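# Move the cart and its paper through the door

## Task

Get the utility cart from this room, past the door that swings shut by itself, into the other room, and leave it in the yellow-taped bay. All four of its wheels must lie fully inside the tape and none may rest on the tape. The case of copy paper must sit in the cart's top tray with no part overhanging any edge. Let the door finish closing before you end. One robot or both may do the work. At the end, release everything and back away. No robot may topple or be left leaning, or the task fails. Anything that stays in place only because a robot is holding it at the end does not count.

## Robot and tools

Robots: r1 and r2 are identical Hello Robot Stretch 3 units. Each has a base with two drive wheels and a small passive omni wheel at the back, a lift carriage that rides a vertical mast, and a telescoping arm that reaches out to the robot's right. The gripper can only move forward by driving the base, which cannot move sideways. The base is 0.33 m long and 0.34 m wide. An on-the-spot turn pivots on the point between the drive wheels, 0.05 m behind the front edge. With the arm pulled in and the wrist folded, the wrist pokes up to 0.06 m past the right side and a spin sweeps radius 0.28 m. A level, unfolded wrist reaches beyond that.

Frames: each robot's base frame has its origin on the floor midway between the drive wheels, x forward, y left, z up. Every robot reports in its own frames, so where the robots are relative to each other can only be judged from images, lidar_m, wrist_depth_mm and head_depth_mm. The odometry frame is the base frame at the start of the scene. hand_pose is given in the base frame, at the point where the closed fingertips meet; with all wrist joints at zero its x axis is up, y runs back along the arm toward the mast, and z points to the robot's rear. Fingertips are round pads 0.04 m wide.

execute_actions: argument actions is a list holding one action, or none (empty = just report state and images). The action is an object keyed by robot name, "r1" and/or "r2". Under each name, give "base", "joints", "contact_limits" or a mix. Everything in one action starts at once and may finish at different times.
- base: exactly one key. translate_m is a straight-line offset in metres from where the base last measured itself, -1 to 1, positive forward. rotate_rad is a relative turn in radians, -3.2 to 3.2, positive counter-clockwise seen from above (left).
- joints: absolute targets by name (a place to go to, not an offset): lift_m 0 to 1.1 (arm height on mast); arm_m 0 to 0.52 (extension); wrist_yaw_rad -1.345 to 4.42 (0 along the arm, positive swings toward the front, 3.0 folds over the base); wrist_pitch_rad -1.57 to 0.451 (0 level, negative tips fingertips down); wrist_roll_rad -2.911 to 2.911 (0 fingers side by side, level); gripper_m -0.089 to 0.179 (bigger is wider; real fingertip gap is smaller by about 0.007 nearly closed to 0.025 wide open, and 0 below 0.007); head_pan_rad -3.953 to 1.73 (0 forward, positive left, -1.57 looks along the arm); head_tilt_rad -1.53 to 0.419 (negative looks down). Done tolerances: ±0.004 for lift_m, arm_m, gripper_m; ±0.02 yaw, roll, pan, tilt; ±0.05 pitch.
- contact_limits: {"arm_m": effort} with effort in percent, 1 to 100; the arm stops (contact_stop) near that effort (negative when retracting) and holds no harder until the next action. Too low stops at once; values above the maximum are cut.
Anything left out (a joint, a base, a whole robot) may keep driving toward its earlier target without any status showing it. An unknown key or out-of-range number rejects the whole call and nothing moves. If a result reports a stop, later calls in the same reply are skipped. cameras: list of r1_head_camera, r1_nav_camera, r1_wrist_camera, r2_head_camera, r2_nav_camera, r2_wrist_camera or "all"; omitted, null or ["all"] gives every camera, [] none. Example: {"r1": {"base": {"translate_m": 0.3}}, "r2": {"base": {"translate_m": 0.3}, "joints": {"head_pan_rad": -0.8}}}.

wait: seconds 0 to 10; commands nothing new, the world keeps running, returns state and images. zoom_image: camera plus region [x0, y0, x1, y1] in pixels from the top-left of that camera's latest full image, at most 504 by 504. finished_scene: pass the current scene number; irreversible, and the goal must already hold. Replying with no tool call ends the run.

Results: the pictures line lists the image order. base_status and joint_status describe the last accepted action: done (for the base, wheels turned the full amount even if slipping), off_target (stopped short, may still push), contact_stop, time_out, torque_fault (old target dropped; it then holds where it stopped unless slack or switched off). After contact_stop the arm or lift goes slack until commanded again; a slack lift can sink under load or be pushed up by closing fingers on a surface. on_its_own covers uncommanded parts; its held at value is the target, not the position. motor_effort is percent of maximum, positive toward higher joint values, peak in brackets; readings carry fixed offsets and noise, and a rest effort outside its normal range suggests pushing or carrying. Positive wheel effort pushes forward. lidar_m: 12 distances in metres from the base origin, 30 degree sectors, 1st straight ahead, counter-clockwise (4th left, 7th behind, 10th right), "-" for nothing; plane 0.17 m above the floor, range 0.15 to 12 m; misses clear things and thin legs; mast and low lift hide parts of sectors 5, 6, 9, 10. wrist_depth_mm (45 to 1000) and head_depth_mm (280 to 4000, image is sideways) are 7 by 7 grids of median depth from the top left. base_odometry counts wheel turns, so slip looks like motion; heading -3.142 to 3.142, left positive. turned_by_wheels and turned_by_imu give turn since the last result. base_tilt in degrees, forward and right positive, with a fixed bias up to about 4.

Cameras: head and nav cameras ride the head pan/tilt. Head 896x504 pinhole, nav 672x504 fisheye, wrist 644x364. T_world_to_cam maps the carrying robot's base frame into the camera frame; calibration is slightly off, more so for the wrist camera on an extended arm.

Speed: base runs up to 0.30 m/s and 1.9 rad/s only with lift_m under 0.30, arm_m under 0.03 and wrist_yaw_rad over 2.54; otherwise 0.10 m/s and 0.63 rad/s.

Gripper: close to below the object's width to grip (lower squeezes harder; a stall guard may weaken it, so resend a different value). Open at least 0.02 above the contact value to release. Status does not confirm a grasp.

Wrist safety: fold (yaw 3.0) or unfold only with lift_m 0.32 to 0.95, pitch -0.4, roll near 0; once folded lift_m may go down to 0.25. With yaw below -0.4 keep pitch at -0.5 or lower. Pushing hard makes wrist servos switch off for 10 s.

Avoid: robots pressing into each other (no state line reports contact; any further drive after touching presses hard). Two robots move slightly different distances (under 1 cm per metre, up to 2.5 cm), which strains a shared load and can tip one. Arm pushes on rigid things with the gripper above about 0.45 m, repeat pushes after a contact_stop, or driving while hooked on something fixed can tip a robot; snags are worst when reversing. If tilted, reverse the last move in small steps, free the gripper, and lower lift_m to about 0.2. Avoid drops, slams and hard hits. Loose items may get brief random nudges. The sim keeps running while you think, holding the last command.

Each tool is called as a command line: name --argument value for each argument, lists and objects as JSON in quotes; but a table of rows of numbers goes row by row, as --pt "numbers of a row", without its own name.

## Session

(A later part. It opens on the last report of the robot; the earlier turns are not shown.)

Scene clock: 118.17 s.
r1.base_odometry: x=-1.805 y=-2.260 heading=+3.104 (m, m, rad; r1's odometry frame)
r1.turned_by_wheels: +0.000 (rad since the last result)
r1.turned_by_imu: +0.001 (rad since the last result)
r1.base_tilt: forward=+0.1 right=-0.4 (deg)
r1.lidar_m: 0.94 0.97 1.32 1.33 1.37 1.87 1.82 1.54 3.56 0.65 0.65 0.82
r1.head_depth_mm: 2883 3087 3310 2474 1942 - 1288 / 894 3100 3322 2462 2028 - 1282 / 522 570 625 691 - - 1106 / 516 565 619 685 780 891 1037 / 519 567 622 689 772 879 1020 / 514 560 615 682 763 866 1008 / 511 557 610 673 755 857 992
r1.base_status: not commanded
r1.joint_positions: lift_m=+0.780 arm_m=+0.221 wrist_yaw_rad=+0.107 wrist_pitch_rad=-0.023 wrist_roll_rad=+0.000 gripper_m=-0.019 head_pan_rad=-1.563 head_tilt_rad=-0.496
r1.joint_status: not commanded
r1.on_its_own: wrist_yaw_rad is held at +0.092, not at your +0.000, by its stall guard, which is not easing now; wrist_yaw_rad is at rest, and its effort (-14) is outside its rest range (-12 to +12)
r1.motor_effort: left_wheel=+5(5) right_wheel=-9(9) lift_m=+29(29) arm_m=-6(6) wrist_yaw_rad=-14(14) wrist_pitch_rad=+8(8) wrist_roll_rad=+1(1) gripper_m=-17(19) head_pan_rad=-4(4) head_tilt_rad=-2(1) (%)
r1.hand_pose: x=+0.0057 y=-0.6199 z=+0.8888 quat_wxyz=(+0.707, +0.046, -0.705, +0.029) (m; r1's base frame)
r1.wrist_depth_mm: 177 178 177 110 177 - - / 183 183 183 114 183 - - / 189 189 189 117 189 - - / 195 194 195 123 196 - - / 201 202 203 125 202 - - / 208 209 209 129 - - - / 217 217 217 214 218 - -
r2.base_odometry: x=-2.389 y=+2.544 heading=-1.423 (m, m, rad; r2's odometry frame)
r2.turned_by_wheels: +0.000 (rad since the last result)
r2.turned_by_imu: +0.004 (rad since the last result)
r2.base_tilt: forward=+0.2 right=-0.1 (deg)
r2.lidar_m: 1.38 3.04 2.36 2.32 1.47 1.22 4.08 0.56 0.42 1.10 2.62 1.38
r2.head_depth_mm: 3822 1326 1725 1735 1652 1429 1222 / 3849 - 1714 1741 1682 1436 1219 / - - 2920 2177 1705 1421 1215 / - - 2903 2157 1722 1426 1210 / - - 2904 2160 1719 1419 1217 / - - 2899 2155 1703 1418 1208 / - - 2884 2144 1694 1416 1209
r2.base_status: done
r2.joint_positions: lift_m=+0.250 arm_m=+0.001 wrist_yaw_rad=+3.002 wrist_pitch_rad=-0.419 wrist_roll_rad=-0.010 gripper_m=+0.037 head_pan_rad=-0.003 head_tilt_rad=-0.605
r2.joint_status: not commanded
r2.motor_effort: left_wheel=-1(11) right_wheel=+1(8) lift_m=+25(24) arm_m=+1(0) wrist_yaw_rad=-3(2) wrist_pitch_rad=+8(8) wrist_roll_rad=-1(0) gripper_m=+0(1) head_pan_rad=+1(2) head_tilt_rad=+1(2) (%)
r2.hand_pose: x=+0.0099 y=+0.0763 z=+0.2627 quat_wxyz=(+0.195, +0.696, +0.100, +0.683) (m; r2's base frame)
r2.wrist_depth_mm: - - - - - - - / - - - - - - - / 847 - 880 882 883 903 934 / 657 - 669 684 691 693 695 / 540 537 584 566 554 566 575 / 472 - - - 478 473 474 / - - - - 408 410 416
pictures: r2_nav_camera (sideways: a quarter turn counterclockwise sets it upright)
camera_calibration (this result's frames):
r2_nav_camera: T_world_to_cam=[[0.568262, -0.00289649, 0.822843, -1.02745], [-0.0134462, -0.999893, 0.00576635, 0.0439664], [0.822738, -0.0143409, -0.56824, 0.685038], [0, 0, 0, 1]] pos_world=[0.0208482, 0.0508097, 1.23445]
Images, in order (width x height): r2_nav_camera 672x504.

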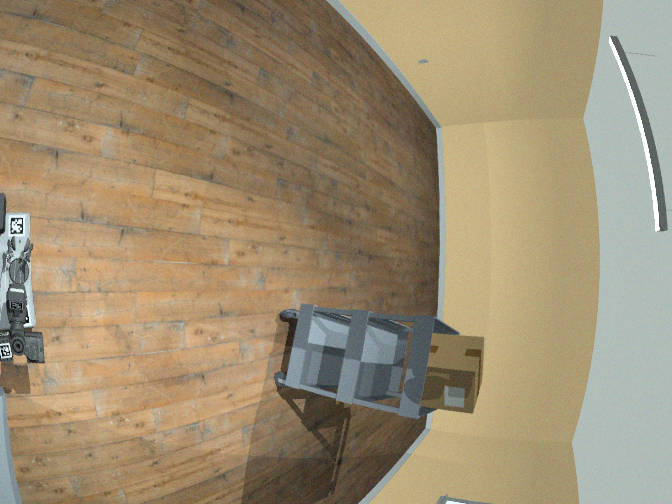

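execute_actions --actions '[]'

Scene clock: 118.67 s.
r1.base_odometry: x=-1.805 y=-2.260 heading=+3.104 (m, m, rad; r1's odometry frame)
r1.turned_by_wheels: +0.000 (rad since the last result)
r1.turned_by_imu: +0.000 (rad since the last result)
r1.base_tilt: forward=+0.1 right=-0.4 (deg)
r1.lidar_m: 0.94 0.97 1.32 1.33 1.38 1.86 1.82 1.54 3.54 0.65 0.65 0.82
r1.head_depth_mm: 2834 3072 3304 2414 1951 - 1282 / 895 3093 3287 2474 2017 - 1284 / 522 570 626 692 - - 1106 / 516 565 618 686 782 893 1038 / 519 565 621 688 771 877 1018 / 516 562 617 681 762 866 1003 / 511 556 610 676 754 858 988
r1.base_status: not commanded
r1.joint_positions: lift_m=+0.780 arm_m=+0.221 wrist_yaw_rad=+0.107 wrist_pitch_rad=-0.023 wrist_roll_rad=+0.000 gripper_m=-0.019 head_pan_rad=-1.563 head_tilt_rad=-0.496
r1.joint_status: not commanded
r1.on_its_own: wrist_yaw_rad is held at +0.092, not at your +0.000, by its stall guard, which is not easing now; wrist_yaw_rad is at rest, and its effort (-13) is outside its rest range (-12 to +12)
r1.motor_effort: left_wheel=+5(5) right_wheel=-9(9) lift_m=+29(29) arm_m=-6(6) wrist_yaw_rad=-13(14) wrist_pitch_rad=+7(8) wrist_roll_rad=+1(1) gripper_m=-17(19) head_pan_rad=-5(4) head_tilt_rad=+0(1) (%)
r1.hand_pose: x=+0.0057 y=-0.6199 z=+0.8888 quat_wxyz=(+0.707, +0.046, -0.705, +0.029) (m; r1's base frame)
r1.wrist_depth_mm: 177 178 177 110 178 - - / 183 183 183 114 183 - - / 188 189 188 118 189 - - / 194 195 196 123 195 - - / 201 202 202 125 203 - - / 208 209 209 128 - - - / 216 217 218 214 217 - -
r2.base_odometry: x=-2.389 y=+2.544 heading=-1.423 (m, m, rad; r2's odometry frame)
r2.turned_by_wheels: +0.000 (rad since the last result)
r2.turned_by_imu: +0.000 (rad since the last result)
r2.base_tilt: forward=+0.2 right=-0.1 (deg)
r2.lidar_m: 1.39 3.05 2.36 2.33 1.47 1.21 4.08 0.57 0.42 1.10 2.61 1.38
r2.head_depth_mm: 3791 1330 1723 1740 1647 1429 1219 / 3856 - 1717 1740 1684 1426 1221 / - - 2950 2170 1715 1427 1218 / - - 2930 2147 1723 1425 1216 / - - 2922 2160 1711 1415 1211 / - - 2915 2148 1705 1420 1207 / - - 2891 2138 1694 1413 1207
r2.base_status: done
r2.joint_positions: lift_m=+0.250 arm_m=+0.001 wrist_yaw_rad=+3.002 wrist_pitch_rad=-0.419 wrist_roll_rad=-0.010 gripper_m=+0.037 head_pan_rad=-0.003 head_tilt_rad=-0.605
r2.joint_status: not commanded
r2.motor_effort: left_wheel=-1(11) right_wheel=+1(8) lift_m=+24(24) arm_m=+1(0) wrist_yaw_rad=-3(2) wrist_pitch_rad=+8(8) wrist_roll_rad=+0(0) gripper_m=+1(1) head_pan_rad=+1(2) head_tilt_rad=+1(2) (%)
r2.hand_pose: x=+0.0099 y=+0.0763 z=+0.2627 quat_wxyz=(+0.195, +0.696, +0.100, +0.683) (m; r2's base frame)
r2.wrist_depth_mm: - - - - - - - / - - - - - - - / 849 - 887 889 901 896 917 / 663 - 680 688 694 698 703 / 534 534 579 578 556 567 566 / 471 - - - 478 478 479 / - - - - 407 411 411
pictures: r1_head_camera (sideways: a quarter turn clockwise sets it upright), r1_nav_camera (sideways: a quarter turn counterclockwise sets it upright), r1_wrist_camera, r2_head_camera (sideways: a quarter turn clockwise sets it upright), r2_nav_camera (sideways: a quarter turn counterclockwise sets it upright), r2_wrist_camera
camera_calibration (this result's frames):
r1_head_camera: T_world_to_cam=[[0.000922341, 0.508135, -0.861277, 1.1434], [0.999285, 0.0320873, 0.0200009, -0.0293919], [0.0377992, -0.86068, -0.507742, 0.613271], [0, 0, 0, 1]] pos_world=[0.00513509, -0.0522262, 1.29675]
r1_nav_camera: T_world_to_cam=[[0.0491386, -0.442372, 0.895485, -1.12745], [-0.998784, -0.0253708, 0.0422738, 0.00939837], [0.00401838, -0.896473, -0.44308, 0.537572], [0, 0, 0, 1]] pos_world=[0.0626279, -0.0165932, 1.2474]
r1_wrist_camera: T_world_to_cam=[[-0.989503, -0.134142, -0.0537551, -0.019457], [0.024722, 0.209363, -0.977525, 1.03582], [0.142382, -0.968593, -0.203849, -0.252724], [0, 0, 0, 1]] pos_world=[-0.00887683, -0.464258, 0.959973]
r2_head_camera: T_world_to_cam=[[-0.610864, -0.0284425, -0.791225, 1.05301], [-0.0317305, 0.999431, -0.0114295, 0.0158965], [0.7911, 0.0181241, -0.611419, 0.75485], [0, 0, 0, 1]] pos_world=[0.04659, 0.00038185, 1.29488]
r2_nav_camera: T_world_to_cam=[[0.568262, -0.00289657, 0.822843, -1.02745], [-0.0134464, -0.999893, 0.00576635, 0.0439664], [0.822738, -0.014341, -0.56824, 0.685038], [0, 0, 0, 1]] pos_world=[0.0208482, 0.0508097, 1.23445]
r2_wrist_camera: T_world_to_cam=[[0.983542, -0.176228, 0.039848, -0.0170239], [-0.0633468, -0.542895, -0.837408, 0.299454], [0.169208, 0.821102, -0.545124, 0.245882], [0, 0, 0, 1]] pos_world=[-0.00589201, -0.0423223, 0.385479]
Images, in order (width x height): r1_head_camera 896x504, r1_nav_camera 672x504, r1_wrist_camera 644x364, r2_head_camera 896x504, r2_nav_camera 672x504, r2_wrist_camera 644x364.

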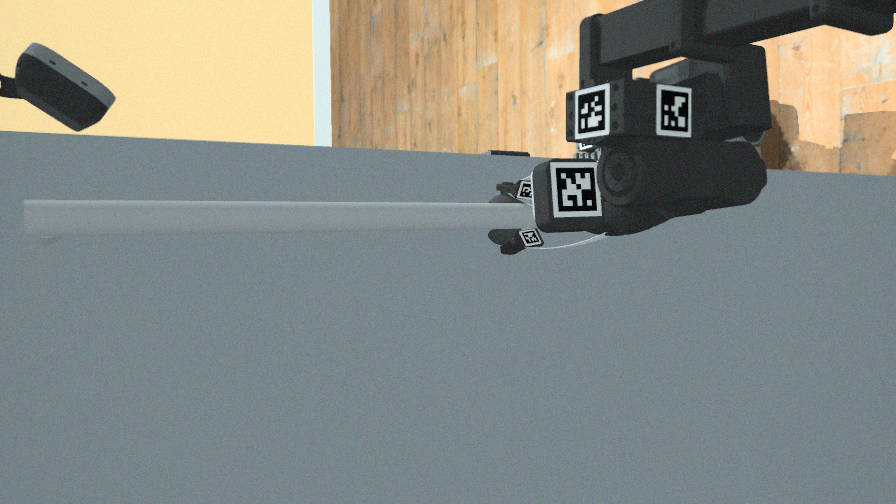

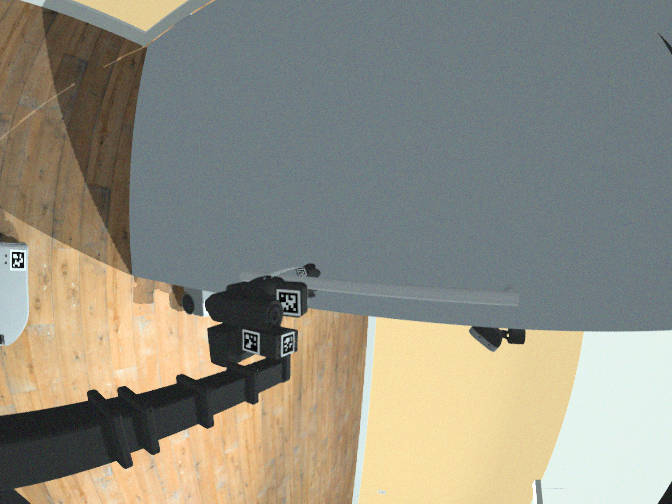

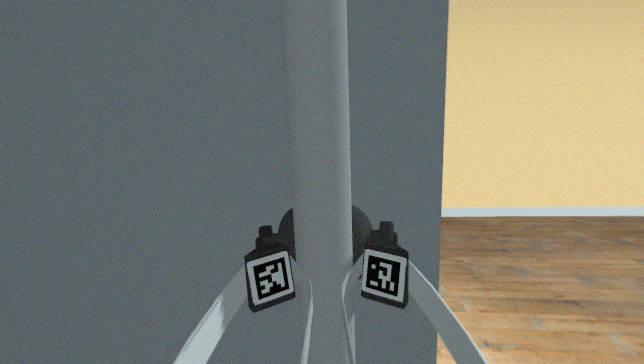

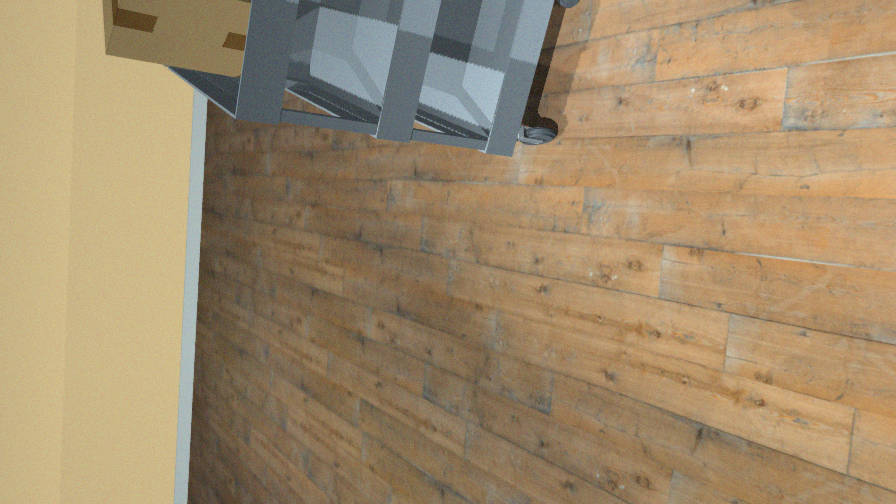

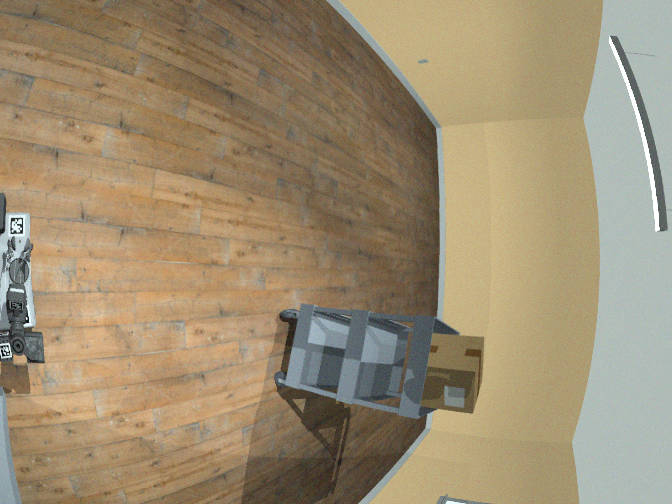

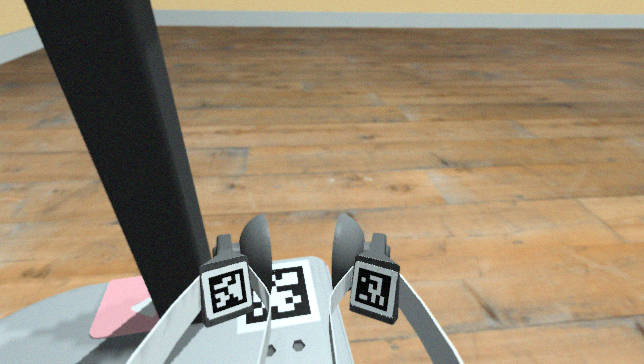

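execute_actions --actions '[{"r2":{"base":{"rotate_rad":0.22},"joints":{"head_tilt_rad":-0.8}}}]' --cameras '[]'

execute_actions --actions '[{"r2":{"base":{"translate_m":1.0}}}]' --cameras '["r2_nav_camera","r2_head_camera"]'

Scene clock: 120.43 s.
r1.base_odometry: x=-1.805 y=-2.260 heading=+3.104 (m, m, rad; r1's odometry frame)
r1.turned_by_wheels: +0.000 (rad since the last result)
r1.turned_by_imu: +0.000 (rad since the last result)
r1.base_tilt: forward=+0.1 right=-0.4 (deg)
r1.lidar_m: 0.94 0.98 1.32 1.33 1.38 1.86 1.83 1.54 3.55 0.65 0.65 0.82
r1.head_depth_mm: 2841 3095 3276 2438 1944 - 1280 / 888 3120 3283 2488 2003 - 1285 / 522 569 627 693 - - 1107 / 517 564 619 683 781 892 1037 / 518 566 621 690 771 877 1025 / 516 560 614 680 763 868 1006 / 511 556 611 675 754 853 989
r1.base_status: not commanded
r1.joint_positions: lift_m=+0.780 arm_m=+0.221 wrist_yaw_rad=+0.107 wrist_pitch_rad=-0.023 wrist_roll_rad=+0.000 gripper_m=-0.019 head_pan_rad=-1.563 head_tilt_rad=-0.496
r1.joint_status: not commanded
r1.on_its_own: wrist_yaw_rad is held at +0.092, not at your +0.000, by its stall guard, which is not easing now; wrist_yaw_rad is at rest, and its effort (-13) is outside its rest range (-12 to +12)
r1.motor_effort: left_wheel=+5(4) right_wheel=-9(8) lift_m=+29(29) arm_m=-6(6) wrist_yaw_rad=-13(13) wrist_pitch_rad=+7(8) wrist_roll_rad=+1(1) gripper_m=-17(18) head_pan_rad=-4(5) head_tilt_rad=-2(1) (%)
r1.hand_pose: x=+0.0057 y=-0.6199 z=+0.8888 quat_wxyz=(+0.707, +0.046, -0.705, +0.029) (m; r1's base frame)
r1.wrist_depth_mm: 177 177 177 110 177 - - / 182 183 183 114 183 - - / 187 189 188 117 189 - - / 195 195 195 123 195 - - / 202 201 202 125 201 - - / 209 209 209 128 - - - / 216 216 218 214 217 - -
r2.base_odometry: x=-2.389 y=+2.544 heading=-1.203 (m, m, rad; r2's odometry frame)
r2.turned_by_wheels: +0.220 (rad since the last result)
r2.turned_by_imu: +0.219 (rad since the last result)
r2.base_tilt: forward=+0.2 right=-0.1 (deg)
r2.lidar_m: 4.28 2.61 2.32 2.08 1.27 1.21 0.88 0.47 0.42 2.45 2.93 1.38
r2.head_depth_mm: 3747 2761 2139 1712 1486 1287 1143 / 3843 2731 2140 1745 1479 1288 1137 / 3829 2742 2135 1741 1484 1286 1138 / 3779 2708 2118 1750 1478 1284 1136 / 3753 2725 2136 1736 1468 1284 1128 / 3694 2713 2127 1741 1479 1279 1132 / 3363 2679 2114 1742 1464 1284 1134
r2.base_status: done
r2.joint_positions: lift_m=+0.250 arm_m=+0.001 wrist_yaw_rad=+3.002 wrist_pitch_rad=-0.419 wrist_roll_rad=-0.010 gripper_m=+0.037 head_pan_rad=-0.003 head_tilt_rad=-0.790
r2.joint_status: all done
r2.motor_effort: left_wheel=+0(9) right_wheel=+1(8) lift_m=+24(24) arm_m=+1(0) wrist_yaw_rad=-3(3) wrist_pitch_rad=+8(8) wrist_roll_rad=-1(1) gripper_m=+0(1) head_pan_rad=+0(1) head_tilt_rad=-5(19) (%)
r2.hand_pose: x=+0.0099 y=+0.0763 z=+0.2627 quat_wxyz=(+0.195, +0.696, +0.100, +0.683) (m; r2's base frame)
r2.wrist_depth_mm: - - - - - - - / - - - - - - - / 839 - 867 887 898 907 908 / 666 - 678 689 688 709 711 / 538 532 585 580 563 560 569 / 471 - - - 470 468 480 / - - - - 406 410 414
pictures: none
No camera images: the call's "cameras" was empty. Leave "cameras" out to get every camera's image.

Scene clock: 125.37 s.
r1.base_odometry: x=-1.805 y=-2.260 heading=+3.104 (m, m, rad; r1's odometry frame)
r1.turned_by_wheels: +0.000 (rad since the last result)
r1.turned_by_imu: +0.000 (rad since the last result)
r1.base_tilt: forward=+0.1 right=-0.4 (deg)
r1.lidar_m: 0.94 0.97 1.32 1.33 1.37 1.86 1.82 1.54 1.79 0.65 0.66 0.82
r1.head_depth_mm: 2821 3044 3301 2459 1945 - 1283 / 2818 3090 3351 2464 2018 - 1286 / 522 570 626 693 - - 1103 / 516 563 619 683 781 890 1039 / 519 566 622 688 771 879 1018 / 515 560 615 681 764 866 1005 / 512 556 610 673 757 857 992
r1.base_status: not commanded
r1.joint_positions: lift_m=+0.780 arm_m=+0.221 wrist_yaw_rad=+0.107 wrist_pitch_rad=-0.023 wrist_roll_rad=+0.000 gripper_m=-0.019 head_pan_rad=-1.563 head_tilt_rad=-0.496
r1.joint_status: not commanded
r1.on_its_own: wrist_yaw_rad is held at +0.092, not at your +0.000, by its stall guard, which is not easing now; wrist_yaw_rad is at rest, and its effort (-13) is outside its rest range (-12 to +12)
r1.motor_effort: left_wheel=+5(5) right_wheel=-9(9) lift_m=+29(29) arm_m=-6(6) wrist_yaw_rad=-13(13) wrist_pitch_rad=+8(8) wrist_roll_rad=+1(1) gripper_m=-17(18) head_pan_rad=-4(4) head_tilt_rad=+0(1) (%)
r1.hand_pose: x=+0.0057 y=-0.6199 z=+0.8888 quat_wxyz=(+0.707, +0.046, -0.705, +0.029) (m; r1's base frame)
r1.wrist_depth_mm: 178 177 178 110 178 - - / 183 183 183 114 183 - - / 189 189 189 117 189 - - / 195 195 195 123 196 - - / 202 202 201 125 202 - - / 208 209 208 128 - - - / 216 216 217 214 218 - -
r2.base_odometry: x=-2.029 y=+1.611 heading=-1.203 (m, m, rad; r2's odometry frame)
r2.turned_by_wheels: +0.000 (rad since the last result)
r2.turned_by_imu: +0.004 (rad since the last result)
r2.base_tilt: forward=+0.2 right=-0.1 (deg)
r2.lidar_m: 3.67 2.25 2.01 2.02 2.36 2.09 1.33 1.31 2.76 0.71 0.62 3.74
r2.head_depth_mm: 3107 2738 2143 1746 1488 1290 1140 / 3196 2727 2124 1753 1478 1285 1137 / 3262 2734 2126 1750 1481 1289 1135 / 3348 2732 2122 1747 1477 1282 1135 / 3410 2708 2119 1736 1482 1282 1130 / 3370 2696 2096 1736 1476 1282 1129 / 2914 2711 2112 1734 1466 1273 1131
r2.base_status: done
r2.joint_positions: lift_m=+0.250 arm_m=+0.001 wrist_yaw_rad=+3.002 wrist_pitch_rad=-0.419 wrist_roll_rad=-0.010 gripper_m=+0.037 head_pan_rad=-0.003 head_tilt_rad=-0.791
r2.joint_status: not commanded
r2.motor_effort: left_wheel=-1(10) right_wheel=+1(10) lift_m=+24(25) arm_m=+1(1) wrist_yaw_rad=-2(3) wrist_pitch_rad=+8(8) wrist_roll_rad=+0(0) gripper_m=-1(1) head_pan_rad=+2(1) head_tilt_rad=-4(5) (%)
r2.hand_pose: x=+0.0100 y=+0.0763 z=+0.2627 quat_wxyz=(+0.195, +0.696, +0.100, +0.683) (m; r2's base frame)
r2.wrist_depth_mm: - - - - - - - / - - - - - - - / 838 - 866 890 891 897 920 / 662 - 677 683 689 692 709 / 542 536 582 579 550 564 573 / 475 - - - 470 478 479 / - - - - 405 408 413
pictures: r2_head_camera (sideways: a quarter turn clockwise sets it upright), r2_nav_camera (sideways: a quarter turn counterclockwise sets it upright)
camera_calibration (this result's frames):
r2_head_camera: T_world_to_cam=[[-0.746556, -0.0280144, -0.664732, 0.888985], [-0.0332448, 0.999436, -0.0047831, 0.00725093], [0.664491, 0.0185281, -0.747067, 0.932056], [0, 0, 0, 1]] pos_world=[0.0445752, 0.000388371, 1.28728]
r2_nav_camera: T_world_to_cam=[[0.710529, -0.00334561, 0.70366, -0.872975], [-0.0122005, -0.999897, 0.00756555, 0.041618], [0.703562, -0.0139606, -0.710497, 0.870812], [0, 0, 0, 1]] pos_world=[0.00811149, 0.0508502, 1.23267]
Images, in order (width x height): r2_head_camera 896x504, r2_nav_camera 672x504.

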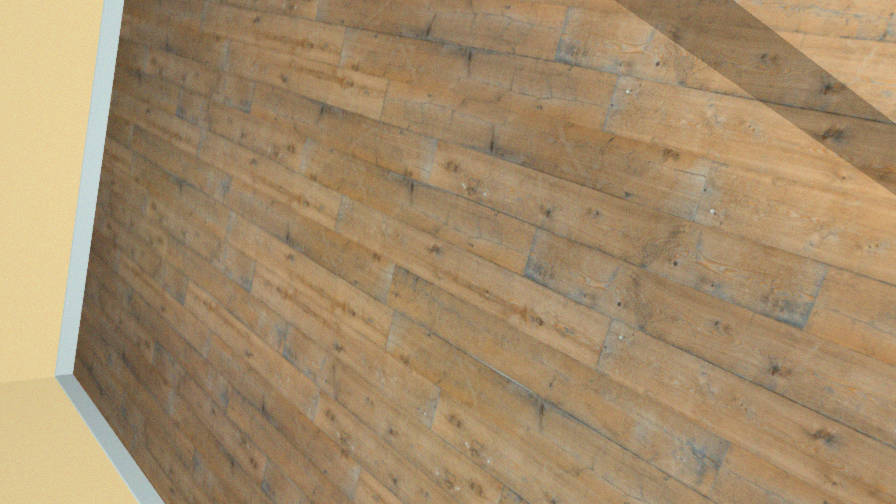

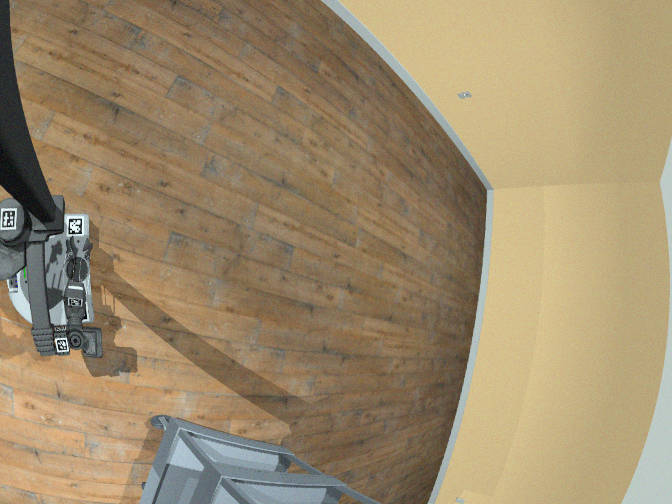

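execute_actions --actions '[{"r2":{"base":{"translate_m":1.0}}}]' --cameras '[]'

execute_actions --actions '[{"r2":{"base":{"translate_m":0.45}}}]' --cameras '[]'

execute_actions --actions '[{"r2":{"base":{"rotate_rad":-1.84}}}]' --cameras '["r2_nav_camera","r2_head_camera"]'

Scene clock: 130.63 s.
r1.base_odometry: x=-1.805 y=-2.260 heading=+3.104 (m, m, rad; r1's odometry frame)
r1.turned_by_wheels: +0.000 (rad since the last result)
r1.turned_by_imu: +0.001 (rad since the last result)
r1.base_tilt: forward=+0.1 right=-0.4 (deg)
r1.lidar_m: 0.94 0.98 1.32 1.33 1.37 1.86 1.82 1.54 3.54 0.65 0.66 0.82
r1.head_depth_mm: 2824 3110 3303 2451 1944 - 1280 / 2824 3090 3329 2471 2026 - 1281 / 522 570 626 694 - - 1111 / 517 563 619 684 782 890 1035 / 520 566 621 689 771 877 1022 / 515 562 616 680 764 867 1000 / 512 557 608 674 755 856 990
r1.base_status: not commanded
r1.joint_positions: lift_m=+0.780 arm_m=+0.221 wrist_yaw_rad=+0.107 wrist_pitch_rad=-0.023 wrist_roll_rad=+0.000 gripper_m=-0.019 head_pan_rad=-1.563 head_tilt_rad=-0.496
r1.joint_status: not commanded
r1.on_its_own: wrist_yaw_rad is held at +0.092, not at your +0.000, by its stall guard, which is not easing now; wrist_yaw_rad is at rest, and its effort (-14) is outside its rest range (-12 to +12)
r1.motor_effort: left_wheel=+4(5) right_wheel=-9(9) lift_m=+29(29) arm_m=-6(6) wrist_yaw_rad=-14(13) wrist_pitch_rad=+8(8) wrist_roll_rad=+2(2) gripper_m=-18(18) head_pan_rad=-5(4) head_tilt_rad=-1(2) (%)
r1.hand_pose: x=+0.0057 y=-0.6199 z=+0.8888 quat_wxyz=(+0.707, +0.046, -0.705, +0.029) (m; r1's base frame)
r1.wrist_depth_mm: 177 178 177 110 177 - - / 182 183 182 114 183 - - / 189 188 189 117 190 - - / 195 195 195 123 195 - - / 202 202 202 124 202 - - / 209 208 209 129 - - - / 216 217 217 214 218 - -
r2.base_odometry: x=-1.669 y=+0.678 heading=-1.203 (m, m, rad; r2's odometry frame)
r2.turned_by_wheels: +0.000 (rad since the last result)
r2.turned_by_imu: +0.004 (rad since the last result)
r2.base_tilt: forward=+0.2 right=-0.1 (deg)
r2.lidar_m: 2.79 1.89 1.69 1.70 2.04 3.04 2.29 0.90 0.88 3.10 3.13 2.78
r2.head_depth_mm: 2311 2546 2147 1750 1484 1296 1141 / 2394 2622 2146 1739 1479 1281 1133 / 2477 2662 2133 1750 1474 1281 1130 / 2544 2705 2132 1745 1481 1283 1136 / 2663 2719 2113 1727 1472 1280 1133 / 2736 2692 2117 1733 1469 1276 1130 / 2469 2545 2112 1736 1474 1276 1128
r2.base_status: done
r2.joint_positions: lift_m=+0.250 arm_m=+0.001 wrist_yaw_rad=+3.002 wrist_pitch_rad=-0.419 wrist_roll_rad=-0.010 gripper_m=+0.037 head_pan_rad=-0.003 head_tilt_rad=-0.791
r2.joint_status: not commanded
r2.motor_effort: left_wheel=-1(11) right_wheel=+2(8) lift_m=+24(24) arm_m=+2(1) wrist_yaw_rad=-3(4) wrist_pitch_rad=+8(8) wrist_roll_rad=+0(0) gripper_m=-1(0) head_pan_rad=+0(0) head_tilt_rad=-4(5) (%)
r2.hand_pose: x=+0.0100 y=+0.0763 z=+0.2627 quat_wxyz=(+0.195, +0.696, +0.100, +0.683) (m; r2's base frame)
r2.wrist_depth_mm: - - - - - - - / - - - - - - - / 838 - 871 889 902 918 920 / 660 - 663 685 689 694 707 / 535 535 584 578 562 563 572 / 468 - - - 473 476 480 / - - - - 406 411 413
pictures: none
No camera images: the call's "cameras" was empty. Leave "cameras" out to get every camera's image.

Scene clock: 133.80 s.
r1.base_odometry: x=-1.805 y=-2.260 heading=+3.104 (m, m, rad; r1's odometry frame)
r1.turned_by_wheels: +0.000 (rad since the last result)
r1.turned_by_imu: +0.000 (rad since the last result)
r1.base_tilt: forward=+0.1 right=-0.4 (deg)
r1.lidar_m: 0.94 0.97 1.32 1.33 1.37 1.86 1.82 1.54 3.54 0.65 0.66 0.82
r1.head_depth_mm: 2847 3097 3358 2434 1956 - 1276 / 2829 3115 3299 2465 2028 - 1282 / 522 569 626 692 - - 1109 / 517 564 619 683 777 894 1036 / 520 566 622 689 772 880 1022 / 515 560 616 681 762 868 1004 / 511 557 610 676 754 855 990
r1.base_status: not commanded
r1.joint_positions: lift_m=+0.780 arm_m=+0.221 wrist_yaw_rad=+0.107 wrist_pitch_rad=-0.023 wrist_roll_rad=+0.000 gripper_m=-0.019 head_pan_rad=-1.563 head_tilt_rad=-0.496
r1.joint_status: not commanded
r1.on_its_own: wrist_yaw_rad is held at +0.092, not at your +0.000, by its stall guard, which is not easing now; wrist_yaw_rad is at rest, and its effort (-13) is outside its rest range (-12 to +12)
r1.motor_effort: left_wheel=+5(5) right_wheel=-8(9) lift_m=+29(29) arm_m=-6(6) wrist_yaw_rad=-13(14) wrist_pitch_rad=+8(7) wrist_roll_rad=+1(1) gripper_m=-18(18) head_pan_rad=-4(5) head_tilt_rad=-2(2) (%)
r1.hand_pose: x=+0.0057 y=-0.6199 z=+0.8888 quat_wxyz=(+0.707, +0.046, -0.705, +0.029) (m; r1's base frame)
r1.wrist_depth_mm: 177 177 178 110 177 - - / 182 182 183 114 183 - - / 189 188 189 118 189 - - / 194 195 195 123 195 - - / 201 203 202 125 202 - - / 209 209 208 128 - - - / 216 217 217 214 218 - -
r2.base_odometry: x=-1.507 y=+0.258 heading=-1.203 (m, m, rad; r2's odometry frame)
r2.turned_by_wheels: +0.000 (rad since the last result)
r2.turned_by_imu: +0.002 (rad since the last result)
r2.base_tilt: forward=+0.2 right=-0.1 (deg)
r2.lidar_m: 2.35 1.73 1.55 1.55 1.86 3.47 2.75 1.16 1.14 3.25 2.63 2.35
r2.head_depth_mm: 1963 2215 2148 1752 1480 1286 1138 / 2035 2284 2131 1750 1480 1288 1136 / 2095 2379 2139 1749 1484 1286 1134 / 2168 2427 2130 1737 1477 1283 1128 / 2229 2524 2125 1742 1476 1278 1137 / 2322 2561 2109 1733 1471 1275 1132 / 2238 2412 2121 1737 1476 1280 1128
r2.base_status: done
r2.joint_positions: lift_m=+0.250 arm_m=+0.001 wrist_yaw_rad=+3.002 wrist_pitch_rad=-0.419 wrist_roll_rad=-0.010 gripper_m=+0.037 head_pan_rad=-0.003 head_tilt_rad=-0.791
r2.joint_status: not commanded
r2.motor_effort: left_wheel=-1(9) right_wheel=+2(9) lift_m=+24(25) arm_m=+1(1) wrist_yaw_rad=-3(3) wrist_pitch_rad=+8(8) wrist_roll_rad=+0(0) gripper_m=+0(0) head_pan_rad=+1(2) head_tilt_rad=-4(4) (%)
r2.hand_pose: x=+0.0100 y=+0.0763 z=+0.2627 quat_wxyz=(+0.195, +0.696, +0.100, +0.683) (m; r2's base frame)
r2.wrist_depth_mm: - - - - - - - / - - - - - - - / 866 - 892 893 886 920 920 / 658 - 673 688 694 698 685 / 545 532 576 575 557 571 568 / 474 - - - 474 473 480 / - - - - 407 408 413
pictures: none
No camera images: the call's "cameras" was empty. Leave "cameras" out to get every camera's image.

Scene clock: 136.20 s.
r1.base_odometry: x=-1.805 y=-2.260 heading=+3.104 (m, m, rad; r1's odometry frame)
r1.turned_by_wheels: +0.000 (rad since the last result)
r1.turned_by_imu: +0.000 (rad since the last result)
r1.base_tilt: forward=+0.1 right=-0.4 (deg)
r1.lidar_m: 0.94 0.97 1.32 1.33 1.38 1.86 1.82 1.54 3.54 0.65 0.66 0.82
r1.head_depth_mm: 2852 3116 3335 2455 1953 - 1282 / 2802 3106 3316 2469 2035 - 1284 / 522 570 626 692 - - 1108 / 517 564 618 685 779 892 1036 / 520 567 622 689 772 878 1018 / 515 561 616 681 762 867 1007 / 511 556 610 673 757 855 995
r1.base_status: not commanded
r1.joint_positions: lift_m=+0.780 arm_m=+0.221 wrist_yaw_rad=+0.107 wrist_pitch_rad=-0.023 wrist_roll_rad=+0.000 gripper_m=-0.019 head_pan_rad=-1.563 head_tilt_rad=-0.496
r1.joint_status: not commanded
r1.on_its_own: wrist_yaw_rad is held at +0.092, not at your +0.000, by its stall guard, which is not easing now; wrist_yaw_rad is at rest, and its effort (-13) is outside its rest range (-12 to +12)
r1.motor_effort: left_wheel=+5(5) right_wheel=-9(9) lift_m=+29(29) arm_m=-6(6) wrist_yaw_rad=-13(13) wrist_pitch_rad=+8(8) wrist_roll_rad=+1(1) gripper_m=-18(18) head_pan_rad=-5(5) head_tilt_rad=-1(1) (%)
r1.hand_pose: x=+0.0057 y=-0.6199 z=+0.8888 quat_wxyz=(+0.707, +0.046, -0.705, +0.029) (m; r1's base frame)
r1.wrist_depth_mm: 177 177 178 110 177 - - / 182 182 183 114 183 - - / 188 189 189 118 189 - - / 195 196 196 123 196 - - / 202 202 202 124 202 - - / 209 209 208 129 - - - / 216 216 217 214 218 - -
r2.base_odometry: x=-1.507 y=+0.258 heading=-3.043 (m, m, rad; r2's odometry frame)
r2.turned_by_wheels: -1.840 (rad since the last result)
r2.turned_by_imu: -1.831 (rad since the last result)
r2.base_tilt: forward=+0.2 right=-0.1 (deg)
r2.lidar_m: 3.23 3.21 2.42 2.35 2.10 1.59 1.54 1.62 2.29 3.49 1.28 1.14
r2.head_depth_mm: 2779 2670 1736 1596 1480 1287 1141 / 2775 2734 2128 1754 1485 1285 1133 / 2787 2727 2134 1741 1475 1283 1140 / 2764 2698 2123 1734 1474 1279 1131 / 2823 2716 2115 1743 1471 1281 1132 / 2837 2676 2108 1738 1466 1280 1130 / 2884 2663 2102 1735 1474 1277 1131
r2.base_status: done
r2.joint_positions: lift_m=+0.250 arm_m=+0.001 wrist_yaw_rad=+3.002 wrist_pitch_rad=-0.419 wrist_roll_rad=-0.010 gripper_m=+0.037 head_pan_rad=-0.003 head_tilt_rad=-0.791
r2.joint_status: not commanded
r2.motor_effort: left_wheel=+1(12) right_wheel=-1(7) lift_m=+24(24) arm_m=+1(0) wrist_yaw_rad=-3(3) wrist_pitch_rad=+8(8) wrist_roll_rad=+0(0) gripper_m=+0(0) head_pan_rad=+2(1) head_tilt_rad=-4(5) (%)
r2.hand_pose: x=+0.0100 y=+0.0763 z=+0.2627 quat_wxyz=(+0.195, +0.696, +0.100, +0.683) (m; r2's base frame)
r2.wrist_depth_mm: - - - - - - - / - - - - - - - / 849 - 871 901 919 908 923 / 655 - 674 681 686 698 700 / 535 540 581 571 562 571 573 / 465 - - - 473 480 481 / - - - - 405 412 414
pictures: r2_head_camera (sideways: a quarter turn clockwise sets it upright), r2_nav_camera (sideways: a quarter turn counterclockwise sets it upright)
camera_calibration (this result's frames):
r2_head_camera: T_world_to_cam=[[-0.746731, -0.0280137, -0.664536, 0.88873], [-0.0332458, 0.999436, -0.00477352, 0.00723846], [0.664294, 0.0185285, -0.747241, 0.932285], [0, 0, 0, 1]] pos_world=[0.0445713, 0.000388373, 1.28727]
r2_nav_camera: T_world_to_cam=[[0.710714, -0.00334639, 0.703473, -0.872732], [-0.0121988, -0.999897, 0.00756793, 0.0416149], [0.703375, -0.0139602, -0.710682, 0.871054], [0, 0, 0, 1]] pos_world=[0.00809328, 0.0508502, 1.23267]
Images, in order (width x height): r2_head_camera 896x504, r2_nav_camera 672x504.

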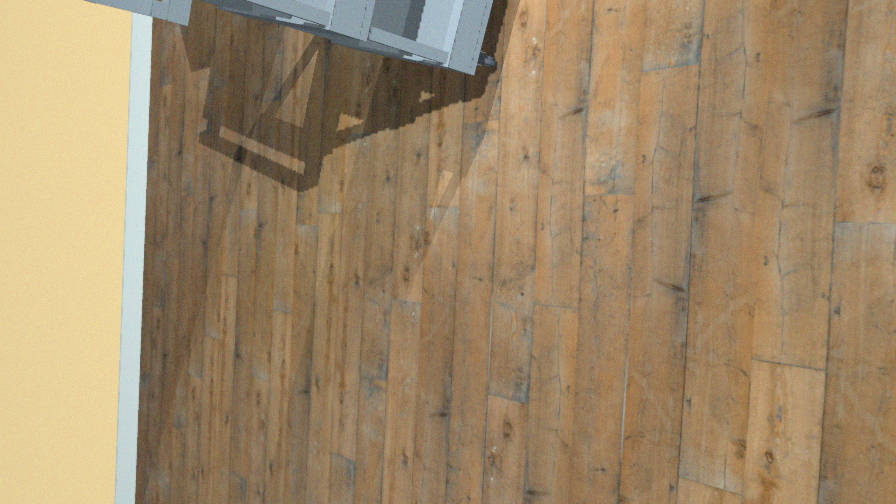

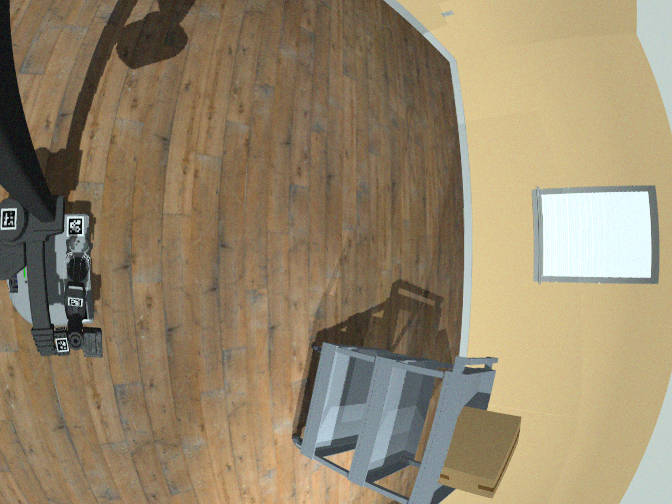

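execute_actions --actions '[{"r2":{"base":{"translate_m":1.0}}}]' --cameras '[]'

execute_actions --actions '[{"r2":{"base":{"translate_m":0.45}}}]' --cameras '[]'

execute_actions --actions '[{"r2":{"base":{"rotate_rad":-1.83}}}]' --cameras '["r2_nav_camera","r2_head_camera"]'

Scene clock: 141.50 s.
r1.base_odometry: x=-1.805 y=-2.260 heading=+3.104 (m, m, rad; r1's odometry frame)
r1.turned_by_wheels: +0.000 (rad since the last result)
r1.turned_by_imu: +0.001 (rad since the last result)
r1.base_tilt: forward=+0.1 right=-0.4 (deg)
r1.lidar_m: 0.94 0.98 1.31 1.33 1.37 1.87 1.82 1.54 3.53 0.65 0.66 0.82
r1.head_depth_mm: 2824 3088 3294 2445 1947 - 1274 / 2817 3093 3291 2462 2032 - 1287 / 522 569 626 692 - - 1107 / 516 565 619 684 782 894 1035 / 519 566 622 690 773 878 1020 / 516 561 616 681 764 866 1005 / 510 556 609 675 754 855 989
r1.base_status: not commanded
r1.joint_positions: lift_m=+0.780 arm_m=+0.221 wrist_yaw_rad=+0.107 wrist_pitch_rad=-0.023 wrist_roll_rad=+0.000 gripper_m=-0.019 head_pan_rad=-1.563 head_tilt_rad=-0.496
r1.joint_status: not commanded
r1.on_its_own: wrist_yaw_rad is held at +0.092, not at your +0.000, by its stall guard, which is not easing now; wrist_yaw_rad is at rest, and its effort (-13) is outside its rest range (-12 to +12)
r1.motor_effort: left_wheel=+5(5) right_wheel=-9(9) lift_m=+29(29) arm_m=-6(6) wrist_yaw_rad=-13(14) wrist_pitch_rad=+8(7) wrist_roll_rad=+1(1) gripper_m=-18(19) head_pan_rad=-5(4) head_tilt_rad=-1(1) (%)
r1.hand_pose: x=+0.0057 y=-0.6199 z=+0.8888 quat_wxyz=(+0.707, +0.046, -0.705, +0.029) (m; r1's base frame)
r1.wrist_depth_mm: 177 176 177 110 178 - - / 182 183 183 114 183 - - / 188 189 189 117 189 - - / 196 195 195 123 195 - - / 202 202 202 125 203 - - / 209 209 209 128 - - - / 217 217 217 214 216 - -
r2.base_odometry: x=-2.502 y=+0.159 heading=-3.043 (m, m, rad; r2's odometry frame)
r2.turned_by_wheels: +0.000 (rad since the last result)
r2.turned_by_imu: +0.004 (rad since the last result)
r2.base_tilt: forward=+0.2 right=-0.1 (deg)
r2.lidar_m: 2.22 2.34 2.38 2.31 2.43 2.62 2.55 2.69 3.62 0.42 0.46 2.28
r2.head_depth_mm: 1899 2170 2142 1757 1484 1286 1143 / 1904 2176 2129 1752 1482 1288 1140 / 1932 2187 2110 1743 1480 1290 1139 / 1933 2208 2112 1739 1476 1283 1133 / 1941 2227 2118 1742 1474 1279 1134 / 1968 2255 2130 1735 1473 1282 1128 / 1977 2242 2097 1732 1474 1277 1132
r2.base_status: done
r2.joint_positions: lift_m=+0.250 arm_m=+0.001 wrist_yaw_rad=+3.002 wrist_pitch_rad=-0.419 wrist_roll_rad=-0.010 gripper_m=+0.037 head_pan_rad=-0.003 head_tilt_rad=-0.791
r2.joint_status: not commanded
r2.motor_effort: left_wheel=+1(12) right_wheel=-1(6) lift_m=+24(24) arm_m=+1(1) wrist_yaw_rad=-4(3) wrist_pitch_rad=+8(8) wrist_roll_rad=-1(0) gripper_m=-1(0) head_pan_rad=+1(1) head_tilt_rad=-4(4) (%)
r2.hand_pose: x=+0.0100 y=+0.0763 z=+0.2627 quat_wxyz=(+0.195, +0.696, +0.100, +0.683) (m; r2's base frame)
r2.wrist_depth_mm: - - - - - - - / - - - - - - - / 832 - 870 884 900 909 923 / 661 - 680 679 689 687 703 / 539 528 587 578 562 562 567 / 473 - - - 472 477 481 / - - - - 410 406 409
pictures: none
No camera images: the call's "cameras" was empty. Leave "cameras" out to get every camera's image.

Scene clock: 144.67 s.
r1.base_odometry: x=-1.805 y=-2.260 heading=+3.104 (m, m, rad; r1's odometry frame)
r1.turned_by_wheels: +0.000 (rad since the last result)
r1.turned_by_imu: +0.000 (rad since the last result)
r1.base_tilt: forward=+0.1 right=-0.4 (deg)
r1.lidar_m: 0.94 0.97 1.32 1.33 1.37 1.87 1.83 1.54 3.54 0.65 0.65 0.82
r1.head_depth_mm: 2872 3071 3266 2463 1945 - 1281 / 2791 3137 3317 2480 2026 - 1284 / 523 569 625 692 - - 1106 / 517 563 619 683 781 892 1033 / 519 566 621 687 771 879 1020 / 516 561 616 680 762 867 1009 / 512 558 611 675 753 856 991
r1.base_status: not commanded
r1.joint_positions: lift_m=+0.780 arm_m=+0.221 wrist_yaw_rad=+0.107 wrist_pitch_rad=-0.023 wrist_roll_rad=+0.000 gripper_m=-0.019 head_pan_rad=-1.563 head_tilt_rad=-0.496
r1.joint_status: not commanded
r1.on_its_own: wrist_yaw_rad is held at +0.092, not at your +0.000, by its stall guard, which is not easing now; wrist_yaw_rad is at rest, and its effort (-13) is outside its rest range (-12 to +12)
r1.motor_effort: left_wheel=+5(5) right_wheel=-9(9) lift_m=+29(29) arm_m=-6(6) wrist_yaw_rad=-13(14) wrist_pitch_rad=+7(8) wrist_roll_rad=+1(1) gripper_m=-19(18) head_pan_rad=-5(4) head_tilt_rad=-1(1) (%)
r1.hand_pose: x=+0.0057 y=-0.6199 z=+0.8888 quat_wxyz=(+0.707, +0.046, -0.705, +0.029) (m; r1's base frame)
r1.wrist_depth_mm: 177 178 177 110 177 - - / 182 183 183 114 183 - - / 188 189 189 117 189 - - / 194 195 195 123 195 - - / 202 202 201 125 202 - - / 209 209 208 129 - - - / 216 216 216 214 218 - -
r2.base_odometry: x=-2.950 y=+0.115 heading=-3.043 (m, m, rad; r2's odometry frame)
r2.turned_by_wheels: +0.000 (rad since the last result)
r2.turned_by_imu: +0.002 (rad since the last result)
r2.base_tilt: forward=+0.1 right=-0.1 (deg)
r2.lidar_m: 1.76 1.85 2.34 2.29 2.39 3.09 3.01 3.17 0.53 0.53 2.40 1.81
r2.head_depth_mm: 1509 1716 1957 1750 1489 1288 1140 / 1503 1739 1980 1747 1489 1287 1137 / 1506 1747 1992 1754 1478 1282 1134 / 1521 1763 1996 1741 1479 1284 1131 / 1525 1769 1991 1742 1478 1279 1140 / 1537 1784 1987 1732 1476 1277 1126 / 1543 1783 1998 1736 1468 1273 1126
r2.base_status: done
r2.joint_positions: lift_m=+0.250 arm_m=+0.001 wrist_yaw_rad=+3.002 wrist_pitch_rad=-0.419 wrist_roll_rad=-0.010 gripper_m=+0.037 head_pan_rad=-0.003 head_tilt_rad=-0.791
r2.joint_status: not commanded
r2.motor_effort: left_wheel=+1(12) right_wheel=+0(6) lift_m=+24(24) arm_m=+1(1) wrist_yaw_rad=-2(3) wrist_pitch_rad=+8(8) wrist_roll_rad=+0(0) gripper_m=+0(0) head_pan_rad=+0(2) head_tilt_rad=-4(4) (%)
r2.hand_pose: x=+0.0100 y=+0.0763 z=+0.2627 quat_wxyz=(+0.195, +0.696, +0.100, +0.683) (m; r2's base frame)
r2.wrist_depth_mm: - - - - - - - / - - - - - - - / 844 - 888 869 908 889 927 / 662 - 677 677 679 700 699 / 543 537 577 573 560 557 560 / 473 - - - 476 479 474 / - - - - 406 408 410
pictures: none
No camera images: the call's "cameras" was empty. Leave "cameras" out to get every camera's image.

Scene clock: 147.00 s.
r1.base_odometry: x=-1.805 y=-2.260 heading=+3.104 (m, m, rad; r1's odometry frame)
r1.turned_by_wheels: +0.000 (rad since the last result)
r1.turned_by_imu: +0.000 (rad since the last result)
r1.base_tilt: forward=+0.0 right=-0.4 (deg)
r1.lidar_m: 0.94 0.98 1.32 1.33 1.37 1.86 1.81 1.54 3.53 0.65 0.66 0.82
r1.head_depth_mm: 2857 3086 3301 2445 1955 - 1280 / 2810 3086 3307 2466 2022 - 1279 / 522 570 626 694 - - 1108 / 517 564 617 683 782 891 1037 / 519 567 621 689 774 878 1020 / 516 561 616 683 764 866 1006 / 511 557 610 673 755 856 991
r1.base_status: not commanded
r1.joint_positions: lift_m=+0.780 arm_m=+0.221 wrist_yaw_rad=+0.107 wrist_pitch_rad=-0.023 wrist_roll_rad=+0.000 gripper_m=-0.019 head_pan_rad=-1.563 head_tilt_rad=-0.496
r1.joint_status: not commanded
r1.on_its_own: wrist_yaw_rad is held at +0.092, not at your +0.000, by its stall guard, which is not easing now; wrist_yaw_rad is at rest, and its effort (-14) is outside its rest range (-12 to +12)
r1.motor_effort: left_wheel=+5(5) right_wheel=-9(9) lift_m=+29(29) arm_m=-6(6) wrist_yaw_rad=-14(14) wrist_pitch_rad=+8(7) wrist_roll_rad=+1(1) gripper_m=-19(19) head_pan_rad=-4(5) head_tilt_rad=-1(2) (%)
r1.hand_pose: x=+0.0057 y=-0.6199 z=+0.8888 quat_wxyz=(+0.707, +0.046, -0.705, +0.029) (m; r1's base frame)
r1.wrist_depth_mm: 177 178 178 110 177 - - / 182 183 183 114 183 - - / 189 189 189 118 189 - - / 196 194 195 123 196 - - / 201 202 202 125 202 - - / 209 208 208 128 - - - / 216 217 217 213 217 - -
r2.base_odometry: x=-2.950 y=+0.115 heading=+1.411 (m, m, rad; r2's odometry frame)
r2.turned_by_wheels: -1.830 (rad since the last result)
r2.turned_by_imu: -1.821 (rad since the last result)
r2.base_tilt: forward=+0.2 right=-0.1 (deg)
r2.lidar_m: 0.53 0.55 2.00 1.76 1.77 2.09 2.28 2.29 2.70 3.02 3.02 0.54
r2.head_depth_mm: 3255 2452 801 701 1417 1289 1141 / 730 825 826 646 966 1218 1140 / 682 733 800 652 983 1204 1134 / 648 686 775 644 986 1214 1134 / 698 776 820 1028 984 1214 1133 / 2973 2592 777 722 1406 1282 1134 / 2948 2574 2104 1691 1468 1272 1129
r2.base_status: done
r2.joint_positions: lift_m=+0.250 arm_m=+0.001 wrist_yaw_rad=+3.002 wrist_pitch_rad=-0.419 wrist_roll_rad=-0.010 gripper_m=+0.037 head_pan_rad=-0.003 head_tilt_rad=-0.791
r2.joint_status: not commanded
r2.motor_effort: left_wheel=+2(11) right_wheel=-1(7) lift_m=+24(24) arm_m=+1(1) wrist_yaw_rad=-3(3) wrist_pitch_rad=+8(8) wrist_roll_rad=-1(0) gripper_m=+0(1) head_pan_rad=+1(1) head_tilt_rad=-3(4) (%)
r2.hand_pose: x=+0.0100 y=+0.0763 z=+0.2627 quat_wxyz=(+0.195, +0.696, +0.100, +0.683) (m; r2's base frame)
r2.wrist_depth_mm: - - - - - - - / - - - - - - - / 848 - 884 896 891 926 920 / 663 - 678 695 694 697 701 / 545 534 581 572 564 568 567 / 472 - - - 474 474 484 / - - - - 408 409 411
pictures: r2_head_camera (sideways: a quarter turn clockwise sets it upright), r2_nav_camera (sideways: a quarter turn counterclockwise sets it upright)
camera_calibration (this result's frames):
r2_head_camera: T_world_to_cam=[[-0.74679, -0.0280136, -0.664469, 0.888644], [-0.0332465, 0.999436, -0.00477029, 0.00723426], [0.664228, 0.0185288, -0.7473, 0.932362], [0, 0, 0, 1]] pos_world=[0.04457, 0.000388384, 1.28727]
r2_nav_camera: T_world_to_cam=[[0.710777, -0.00334645, 0.70341, -0.87265], [-0.0121979, -0.999897, 0.00756873, 0.0416139], [0.703312, -0.0139598, -0.710744, 0.871136], [0, 0, 0, 1]] pos_world=[0.00808713, 0.0508502, 1.23267]
Images, in order (width x height): r2_head_camera 896x504, r2_nav_camera 672x504.

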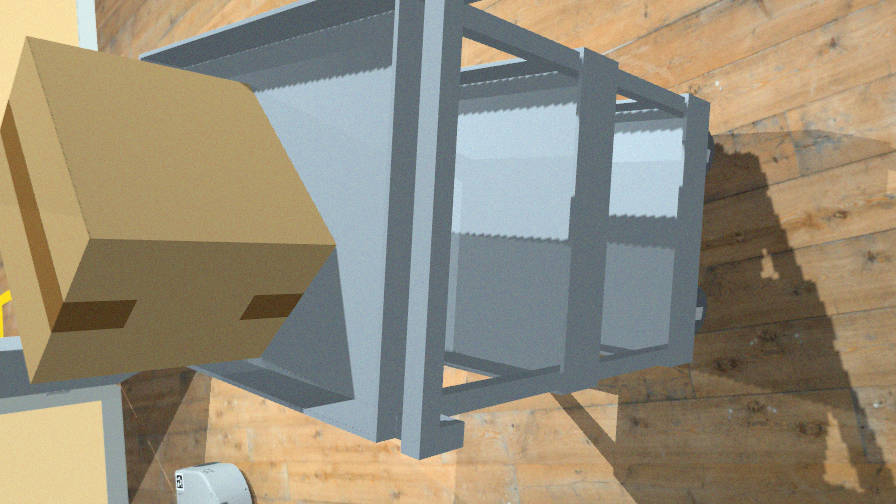

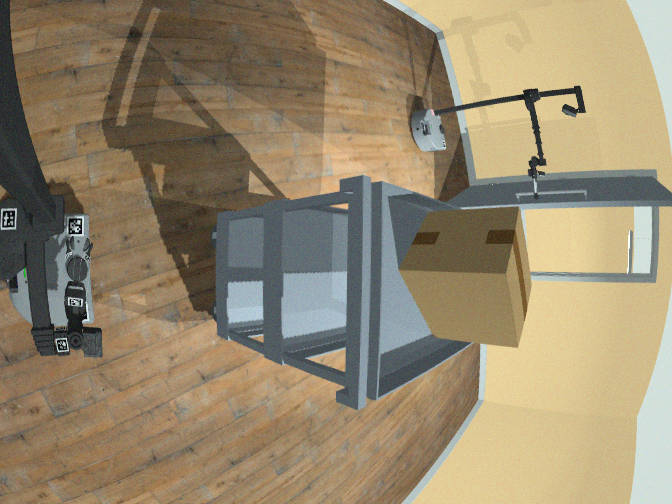

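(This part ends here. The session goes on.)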